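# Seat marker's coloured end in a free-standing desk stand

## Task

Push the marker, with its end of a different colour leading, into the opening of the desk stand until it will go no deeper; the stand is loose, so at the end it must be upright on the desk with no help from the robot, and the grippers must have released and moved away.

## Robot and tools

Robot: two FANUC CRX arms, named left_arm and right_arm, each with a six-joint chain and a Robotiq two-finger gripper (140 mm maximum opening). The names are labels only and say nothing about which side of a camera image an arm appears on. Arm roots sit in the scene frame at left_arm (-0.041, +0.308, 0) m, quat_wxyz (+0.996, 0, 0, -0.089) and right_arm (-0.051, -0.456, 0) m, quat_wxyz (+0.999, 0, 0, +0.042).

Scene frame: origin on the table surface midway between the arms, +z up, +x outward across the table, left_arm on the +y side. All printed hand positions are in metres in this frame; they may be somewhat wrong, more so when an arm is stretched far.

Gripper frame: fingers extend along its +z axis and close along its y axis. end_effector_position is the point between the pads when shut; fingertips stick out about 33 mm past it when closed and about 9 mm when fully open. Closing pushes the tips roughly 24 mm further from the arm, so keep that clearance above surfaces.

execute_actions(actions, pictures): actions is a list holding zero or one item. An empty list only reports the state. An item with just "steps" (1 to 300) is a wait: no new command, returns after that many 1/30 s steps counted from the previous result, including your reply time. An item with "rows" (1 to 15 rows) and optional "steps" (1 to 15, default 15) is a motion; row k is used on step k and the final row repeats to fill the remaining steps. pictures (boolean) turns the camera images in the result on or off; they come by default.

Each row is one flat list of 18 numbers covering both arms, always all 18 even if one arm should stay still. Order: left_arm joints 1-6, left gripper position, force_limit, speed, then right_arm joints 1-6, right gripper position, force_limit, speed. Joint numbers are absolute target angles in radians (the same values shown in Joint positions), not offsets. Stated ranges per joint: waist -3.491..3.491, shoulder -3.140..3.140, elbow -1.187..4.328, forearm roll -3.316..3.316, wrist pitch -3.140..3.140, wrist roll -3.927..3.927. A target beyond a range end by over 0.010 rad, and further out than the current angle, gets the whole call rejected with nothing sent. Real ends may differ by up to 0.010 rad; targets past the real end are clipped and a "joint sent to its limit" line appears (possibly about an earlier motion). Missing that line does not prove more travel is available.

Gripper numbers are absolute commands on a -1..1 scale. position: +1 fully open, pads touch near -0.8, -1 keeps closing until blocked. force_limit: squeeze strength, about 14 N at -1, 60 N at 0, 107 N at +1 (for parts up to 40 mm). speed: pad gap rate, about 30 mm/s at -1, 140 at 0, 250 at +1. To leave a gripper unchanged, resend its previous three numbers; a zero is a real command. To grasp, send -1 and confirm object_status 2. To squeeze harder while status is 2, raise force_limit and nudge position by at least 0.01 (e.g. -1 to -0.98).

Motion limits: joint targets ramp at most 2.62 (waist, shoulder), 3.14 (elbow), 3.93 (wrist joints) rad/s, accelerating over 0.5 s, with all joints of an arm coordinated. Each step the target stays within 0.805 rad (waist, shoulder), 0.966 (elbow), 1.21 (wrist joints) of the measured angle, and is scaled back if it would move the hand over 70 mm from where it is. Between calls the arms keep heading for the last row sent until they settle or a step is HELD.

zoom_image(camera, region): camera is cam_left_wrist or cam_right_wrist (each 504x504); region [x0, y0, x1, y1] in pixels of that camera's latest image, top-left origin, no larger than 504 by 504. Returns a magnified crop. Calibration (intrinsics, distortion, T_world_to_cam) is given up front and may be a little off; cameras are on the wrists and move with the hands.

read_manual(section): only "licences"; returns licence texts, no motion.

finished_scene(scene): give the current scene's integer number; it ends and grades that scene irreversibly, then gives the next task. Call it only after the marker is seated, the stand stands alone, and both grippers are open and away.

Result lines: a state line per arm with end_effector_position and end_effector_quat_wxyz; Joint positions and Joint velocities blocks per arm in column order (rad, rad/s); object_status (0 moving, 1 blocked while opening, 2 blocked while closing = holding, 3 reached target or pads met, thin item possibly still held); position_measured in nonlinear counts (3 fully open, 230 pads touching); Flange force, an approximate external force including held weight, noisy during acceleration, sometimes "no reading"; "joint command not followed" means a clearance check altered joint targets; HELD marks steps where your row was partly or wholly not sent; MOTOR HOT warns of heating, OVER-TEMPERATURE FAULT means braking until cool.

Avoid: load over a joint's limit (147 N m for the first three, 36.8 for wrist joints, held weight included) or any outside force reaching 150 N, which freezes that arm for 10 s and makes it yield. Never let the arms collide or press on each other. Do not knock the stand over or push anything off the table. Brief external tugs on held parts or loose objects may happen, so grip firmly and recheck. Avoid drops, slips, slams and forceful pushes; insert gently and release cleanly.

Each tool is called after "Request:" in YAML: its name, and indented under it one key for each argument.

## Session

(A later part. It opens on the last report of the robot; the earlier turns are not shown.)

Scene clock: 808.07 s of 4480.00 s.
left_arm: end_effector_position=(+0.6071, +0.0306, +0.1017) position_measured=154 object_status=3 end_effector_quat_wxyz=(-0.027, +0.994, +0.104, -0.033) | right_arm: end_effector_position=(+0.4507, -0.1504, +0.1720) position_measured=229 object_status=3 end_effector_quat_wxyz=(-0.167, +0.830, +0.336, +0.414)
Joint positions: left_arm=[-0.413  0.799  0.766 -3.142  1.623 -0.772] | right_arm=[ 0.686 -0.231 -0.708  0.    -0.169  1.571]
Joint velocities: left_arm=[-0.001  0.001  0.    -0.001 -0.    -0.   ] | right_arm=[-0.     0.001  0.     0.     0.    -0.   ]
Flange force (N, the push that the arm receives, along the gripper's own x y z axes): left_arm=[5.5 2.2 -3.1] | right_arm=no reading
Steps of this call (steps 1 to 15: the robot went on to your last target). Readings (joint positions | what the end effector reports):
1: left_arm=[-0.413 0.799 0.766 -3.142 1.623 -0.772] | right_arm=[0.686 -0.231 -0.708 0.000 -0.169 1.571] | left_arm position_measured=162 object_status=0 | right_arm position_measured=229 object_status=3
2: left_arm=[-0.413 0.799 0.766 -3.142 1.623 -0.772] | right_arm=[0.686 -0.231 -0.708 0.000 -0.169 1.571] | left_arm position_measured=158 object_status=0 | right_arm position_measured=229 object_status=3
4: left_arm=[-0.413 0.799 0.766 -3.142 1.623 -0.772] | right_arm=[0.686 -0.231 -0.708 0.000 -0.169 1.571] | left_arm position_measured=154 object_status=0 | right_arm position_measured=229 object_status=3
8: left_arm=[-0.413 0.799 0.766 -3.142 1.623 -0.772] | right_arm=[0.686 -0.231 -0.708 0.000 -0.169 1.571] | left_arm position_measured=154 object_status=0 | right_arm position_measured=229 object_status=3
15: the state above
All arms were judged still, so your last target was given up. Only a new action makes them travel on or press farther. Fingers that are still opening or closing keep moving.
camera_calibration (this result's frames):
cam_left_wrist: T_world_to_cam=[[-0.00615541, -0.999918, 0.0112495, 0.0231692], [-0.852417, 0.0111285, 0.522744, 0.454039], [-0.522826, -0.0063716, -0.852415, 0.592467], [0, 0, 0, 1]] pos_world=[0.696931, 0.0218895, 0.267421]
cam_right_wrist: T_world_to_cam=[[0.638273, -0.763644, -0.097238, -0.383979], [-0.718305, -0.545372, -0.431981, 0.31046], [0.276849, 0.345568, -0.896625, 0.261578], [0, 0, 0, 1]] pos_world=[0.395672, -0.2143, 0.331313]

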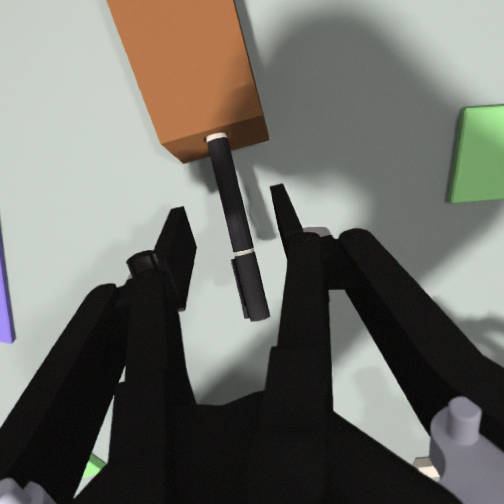

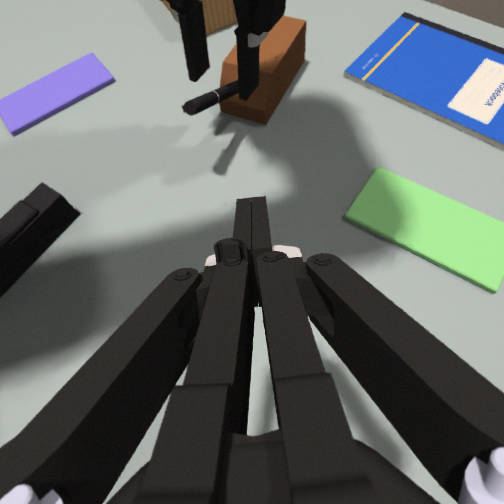

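Request:
execute_actions:
  actions:
    - {"rows": [[-0.4130,0.7988,0.7760,-3.1416,1.6335,-0.7717,-0.2,0,-0.6,0.686,-0.2307,-0.7080,0.0,-0.1687,1.571,-0.8,0,0],[-0.4130,0.7990,0.7880,-3.1416,1.6453,-0.7717,-0.2,0,-0.6,0.686,-0.2307,-0.7080,0.0,-0.1687,1.571,-0.8,0,0],[-0.4130,0.7993,0.8010,-3.1416,1.6580,-0.7717,-0.2,0,-0.6,0.686,-0.2307,-0.7080,0.0,-0.1687,1.571,-0.8,0,0],[-0.4130,0.7996,0.8150,-3.1416,1.6717,-0.7717,-0.2,0,-0.6,0.686,-0.2307,-0.7080,0.0,-0.1687,1.571,-0.8,0,0],[-0.4130,0.8000,0.8300,-3.1416,1.6863,-0.7717,-0.2,0,-0.6,0.686,-0.2307,-0.7080,0.0,-0.1687,1.571,-0.8,0,0],[-0.4130,0.8004,0.8460,-3.1416,1.7019,-0.7717,-0.2,0,-0.6,0.686,-0.2307,-0.7080,0.0,-0.1687,1.571,-0.8,0,0],[-0.4130,0.8009,0.8626,-3.1416,1.7180,-0.7717,-0.2,0,-0.6,0.686,-0.2307,-0.7080,0.0,-0.1687,1.571,-0.8,0,0],[-0.4130,0.8030,0.8800,-3.1416,1.7333,-0.7717,-0.2,0,-0.6,0.686,-0.2307,-0.7080,0.0,-0.1687,1.571,-0.8,0,0],[-0.4130,0.8055,0.8980,-3.1416,1.7488,-0.7717,-0.2,0,-0.6,0.686,-0.2307,-0.7080,0.0,-0.1687,1.571,-0.8,0,0],[-0.4130,0.8080,0.9160,-3.1416,1.7643,-0.7717,-0.2,0,-0.6,0.686,-0.2307,-0.7080,0.0,-0.1687,1.571,-0.8,0,0],[-0.4130,0.8105,0.9340,-3.1416,1.7798,-0.7717,-0.2,0,-0.6,0.686,-0.2307,-0.7080,0.0,-0.1687,1.571,-0.8,0,0],[-0.4130,0.8135,0.9520,-3.1416,1.7948,-0.7717,-0.2,0,-0.6,0.686,-0.2307,-0.7080,0.0,-0.1687,1.571,-0.8,0,0],[-0.4130,0.8165,0.9700,-3.1416,1.8098,-0.7717,-0.2,0,-0.6,0.686,-0.2307,-0.7080,0.0,-0.1687,1.571,-0.8,0,0],[-0.4130,0.8193,0.9876,-3.1416,1.8246,-0.7717,-0.2,0,-0.6,0.686,-0.2307,-0.7080,0.0,-0.1687,1.571,-0.8,0,0]], "steps": 15}
  pictures: false

Request:
execute_actions:
  actions:
    - {"steps": 10}

Request:
zoom_image:
  camera: "cam_right_wrist"
  region: [160, 40, 290, 130]

Scene clock: 847.67 s of 4480.00 s.
left_arm: end_effector_position=(+0.6074, +0.0304, +0.1723) position_measured=154 object_status=3 end_effector_quat_wxyz=(-0.027, +0.994, +0.104, -0.033) | right_arm: end_effector_position=(+0.4507, -0.1504, +0.1720) position_measured=229 object_status=3 end_effector_quat_wxyz=(-0.167, +0.830, +0.336, +0.414)
Joint positions: left_arm=[-0.413  0.814  0.957 -3.142  1.799 -0.772] | right_arm=[ 0.686 -0.231 -0.708 -0.    -0.169  1.571]
Joint velocities: left_arm=[-0.002  0.084  0.514  0.001  0.432 -0.001] | right_arm=[-0. -0. -0. -0.  0.  0.]
Flange force (N, the push that the arm receives, along the gripper's own x y z axes): no reading
Steps of this call (steps 1 to 90: nothing new was sent; then 36.10 s passed at rest; steps 91 to 105: all 15 steps of this action). Readings (joint positions | what the end effector reports):
91: left_arm=[-0.413 0.799 0.766 -3.142 1.624 -0.772] | right_arm=[0.686 -0.231 -0.708 0.000 -0.169 1.571] | left_arm position_measured=154 object_status=3 | right_arm position_measured=229 object_status=3
92: left_arm=[-0.413 0.799 0.768 -3.142 1.627 -0.772] | right_arm=[0.686 -0.231 -0.708 -0.000 -0.169 1.571] | left_arm position_measured=154 object_status=3 | right_arm position_measured=229 object_status=3
94: left_arm=[-0.413 0.799 0.787 -3.142 1.644 -0.772] | right_arm=[0.686 -0.231 -0.708 0.000 -0.169 1.571] | left_arm position_measured=154 object_status=3 | right_arm position_measured=229 object_status=3
98: left_arm=[-0.413 0.800 0.839 -3.142 1.695 -0.772] | right_arm=[0.686 -0.231 -0.708 0.000 -0.169 1.571] | left_arm position_measured=154 object_status=3 | right_arm position_measured=229 object_status=3
105: the state above

Scene clock: 848.00 s of 4480.00 s.
left_arm: end_effector_position=(+0.6071, +0.0306, +0.1816) position_measured=154 object_status=3 end_effector_quat_wxyz=(-0.027, +0.994, +0.104, -0.033) | right_arm: end_effector_position=(+0.4507, -0.1504, +0.1720) position_measured=229 object_status=3 end_effector_quat_wxyz=(-0.167, +0.830, +0.336, +0.414)
Joint positions: left_arm=[-0.413  0.819  0.988 -3.142  1.825 -0.772] | right_arm=[ 0.686 -0.231 -0.708  0.    -0.169  1.571]
Joint velocities: left_arm=[ 0.003  0.001  0.001 -0.001 -0.     0.001] | right_arm=[ 0.     0.     0.     0.001 -0.    -0.   ]
Flange force (N, the push that the arm receives, along the gripper's own x y z axes): no reading
Steps of this call (steps 1 to 10: the robot went on to your last target). Readings (joint positions | what the end effector reports):
1: left_arm=[-0.413 0.817 0.973 -3.142 1.812 -0.772] | right_arm=[0.686 -0.231 -0.708 -0.000 -0.169 1.571] | left_arm position_measured=154 object_status=3 | right_arm position_measured=229 object_status=3
2: left_arm=[-0.413 0.818 0.983 -3.142 1.820 -0.772] | right_arm=[0.686 -0.231 -0.708 0.000 -0.169 1.571] | left_arm position_measured=154 object_status=3 | right_arm position_measured=229 object_status=3
4: left_arm=[-0.413 0.819 0.987 -3.142 1.824 -0.772] | right_arm=[0.686 -0.231 -0.708 0.000 -0.169 1.571] | left_arm position_measured=154 object_status=3 | right_arm position_measured=229 object_status=3
8: left_arm=[-0.413 0.819 0.988 -3.142 1.825 -0.772] | right_arm=[0.686 -0.231 -0.708 0.000 -0.169 1.571] | left_arm position_measured=154 object_status=3 | right_arm position_measured=229 object_status=3
10: the state above
camera_calibration (this result's frames):
cam_left_wrist: T_world_to_cam=[[-0.00618806, -0.999919, 0.0111423, 0.0222815], [-0.852406, 0.0111004, 0.522763, 0.412275], [-0.522844, -0.0062629, -0.852405, 0.660622], [0, 0, 0, 1]] pos_world=[0.696965, 0.0218406, 0.347347]
cam_right_wrist: T_world_to_cam=[[0.638273, -0.763644, -0.0972382, -0.383979], [-0.718305, -0.545372, -0.431981, 0.31046], [0.276849, 0.345569, -0.896625, 0.261578], [0, 0, 0, 1]] pos_world=[0.395672, -0.2143, 0.331313]

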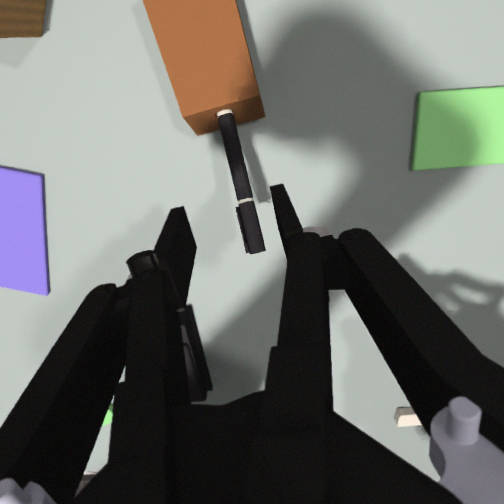

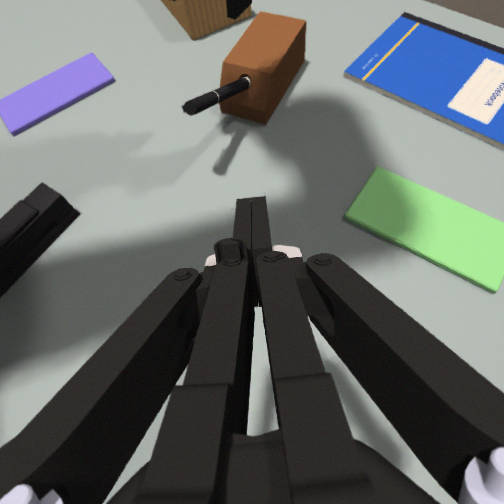

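Region (160, 40, 290, 130) of cam_right_wrist's 504x504 image, scaled by 3.877, with more detail than that image has; it fills the top 349 rows of this view, and the rest is white.

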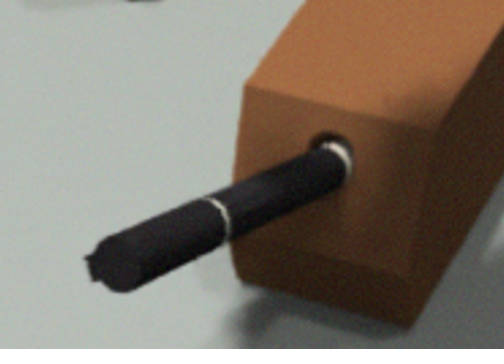

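Request:
execute_actions:
  actions:
    - {"rows": [[-0.4130,0.5500,0.6400,-3.1416,1.7463,-0.7717,-0.2,0,-0.6,0.686,-0.2307,-0.7080,0.0,-0.1687,1.571,-0.8,0,0]], "steps": 15}
  pictures: false

Request:
execute_actions:
  actions:
    - {"steps": 30}

Scene clock: 854.27 s of 4480.00 s.
left_arm: end_effector_position=(+0.5401, +0.0754, +0.2182) position_measured=154 object_status=3 end_effector_quat_wxyz=(-0.027, +0.994, +0.104, -0.033) | right_arm: end_effector_position=(+0.4507, -0.1504, +0.1720) position_measured=229 object_status=3 end_effector_quat_wxyz=(-0.167, +0.830, +0.336, +0.414)
Joint positions: left_arm=[-0.413  0.55   0.641 -3.142  1.747 -0.772] | right_arm=[ 0.686 -0.231 -0.708  0.    -0.169  1.571]
Joint velocities: left_arm=[ 0.    -0.046 -0.06  -0.001 -0.015 -0.   ] | right_arm=[-0.    -0.001 -0.     0.001  0.     0.   ]
Flange force (N, the push that the arm receives, along the gripper's own x y z axes): left_arm=[-16.7 -14.2 -2.9] | right_arm=no reading
Steps of this call (steps 1 to 30: the robot went on to your last target; steps 31 to 90: nothing new was sent; then 2.77 s passed at rest; steps 91 to 105: all 15 steps of this action). Readings (joint positions | what the end effector reports):
91: left_arm=[-0.413 0.819 0.988 -3.142 1.825 -0.772] | right_arm=[0.686 -0.231 -0.708 -0.000 -0.169 1.571] | left_arm position_measured=154 object_status=3 | right_arm position_measured=229 object_status=3
92: left_arm=[-0.413 0.817 0.985 -3.142 1.824 -0.772] | right_arm=[0.686 -0.231 -0.708 0.000 -0.169 1.571] | left_arm position_measured=154 object_status=3 | right_arm position_measured=229 object_status=3
94: left_arm=[-0.413 0.796 0.958 -3.142 1.818 -0.772] | right_arm=[0.686 -0.231 -0.708 0.000 -0.169 1.571] | left_arm position_measured=154 object_status=3 | right_arm position_measured=229 object_status=3
98: left_arm=[-0.413 0.690 0.821 -3.142 1.787 -0.772] | right_arm=[0.686 -0.231 -0.708 -0.000 -0.169 1.571] | left_arm position_measured=154 object_status=3 | right_arm position_measured=229 object_status=3
105: the state above

Scene clock: 855.27 s of 4480.00 s.
left_arm: end_effector_position=(+0.5399, +0.0756, +0.2180) position_measured=154 object_status=3 end_effector_quat_wxyz=(-0.027, +0.994, +0.104, -0.033) | right_arm: end_effector_position=(+0.4507, -0.1504, +0.1720) position_measured=229 object_status=3 end_effector_quat_wxyz=(-0.167, +0.830, +0.336, +0.414)
Joint positions: left_arm=[-0.413  0.55   0.64  -3.142  1.746 -0.772] | right_arm=[ 0.686 -0.231 -0.708  0.    -0.169  1.571]
Joint velocities: left_arm=[-0.001 -0.    -0.002 -0.001  0.    -0.   ] | right_arm=[-0.    -0.001  0.    -0.     0.     0.   ]
Flange force (N, the push that the arm receives, along the gripper's own x y z axes): left_arm=[5.9 2.8 -4.3] | right_arm=no reading
Steps of this call (steps 1 to 15: the robot went on to your last target; steps 16 to 30: nothing new was sent). Readings (joint positions | what the end effector reports):
1: left_arm=[-0.413 0.550 0.640 -3.142 1.746 -0.772] | right_arm=[0.686 -0.231 -0.708 0.000 -0.169 1.571] | left_arm position_measured=154 object_status=3 | right_arm position_measured=229 object_status=3
2: left_arm=[-0.413 0.550 0.640 -3.142 1.746 -0.772] | right_arm=[0.686 -0.231 -0.708 0.000 -0.169 1.571] | left_arm position_measured=154 object_status=3 | right_arm position_measured=229 object_status=3
4: left_arm=[-0.413 0.550 0.640 -3.142 1.746 -0.772] | right_arm=[0.686 -0.231 -0.708 0.000 -0.169 1.571] | left_arm position_measured=154 object_status=3 | right_arm position_measured=229 object_status=3
8: left_arm=[-0.413 0.550 0.640 -3.142 1.746 -0.772] | right_arm=[0.686 -0.231 -0.708 0.000 -0.169 1.571] | left_arm position_measured=154 object_status=3 | right_arm position_measured=229 object_status=3
30: the state above
All arms were judged still, so your last target was given up. Only a new action makes them travel on or press farther. Fingers that are still opening or closing keep moving.
camera_calibration (this result's frames):
cam_left_wrist: T_world_to_cam=[[-0.00619953, -0.999917, 0.0113151, 0.066444], [-0.852466, 0.0111998, 0.522663, 0.335509], [-0.522746, -0.00640545, -0.852464, 0.656693], [0, 0, 0, 1]] pos_world=[0.629705, 0.0668872, 0.383697]
cam_right_wrist: T_world_to_cam=[[0.638273, -0.763644, -0.0972381, -0.383979], [-0.718305, -0.545372, -0.431981, 0.31046], [0.276849, 0.345568, -0.896626, 0.261578], [0, 0, 0, 1]] pos_world=[0.395672, -0.2143, 0.331313]

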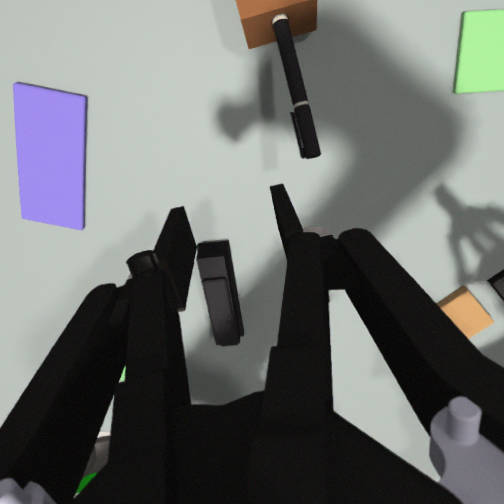

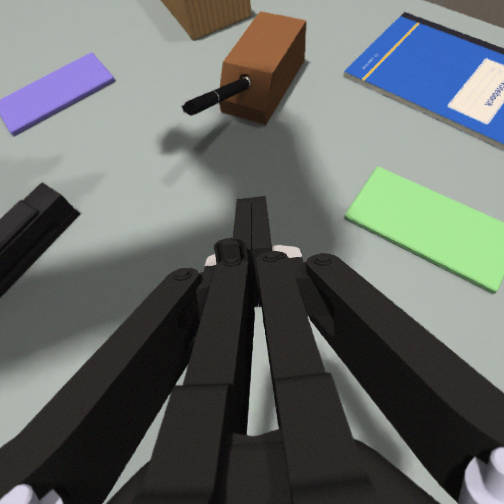

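The marker is seated in the stand, the stand is upright on the desk, and both arms are clear.

Request:
finished_scene:
  scene: 2

The scene is finished: the task was done.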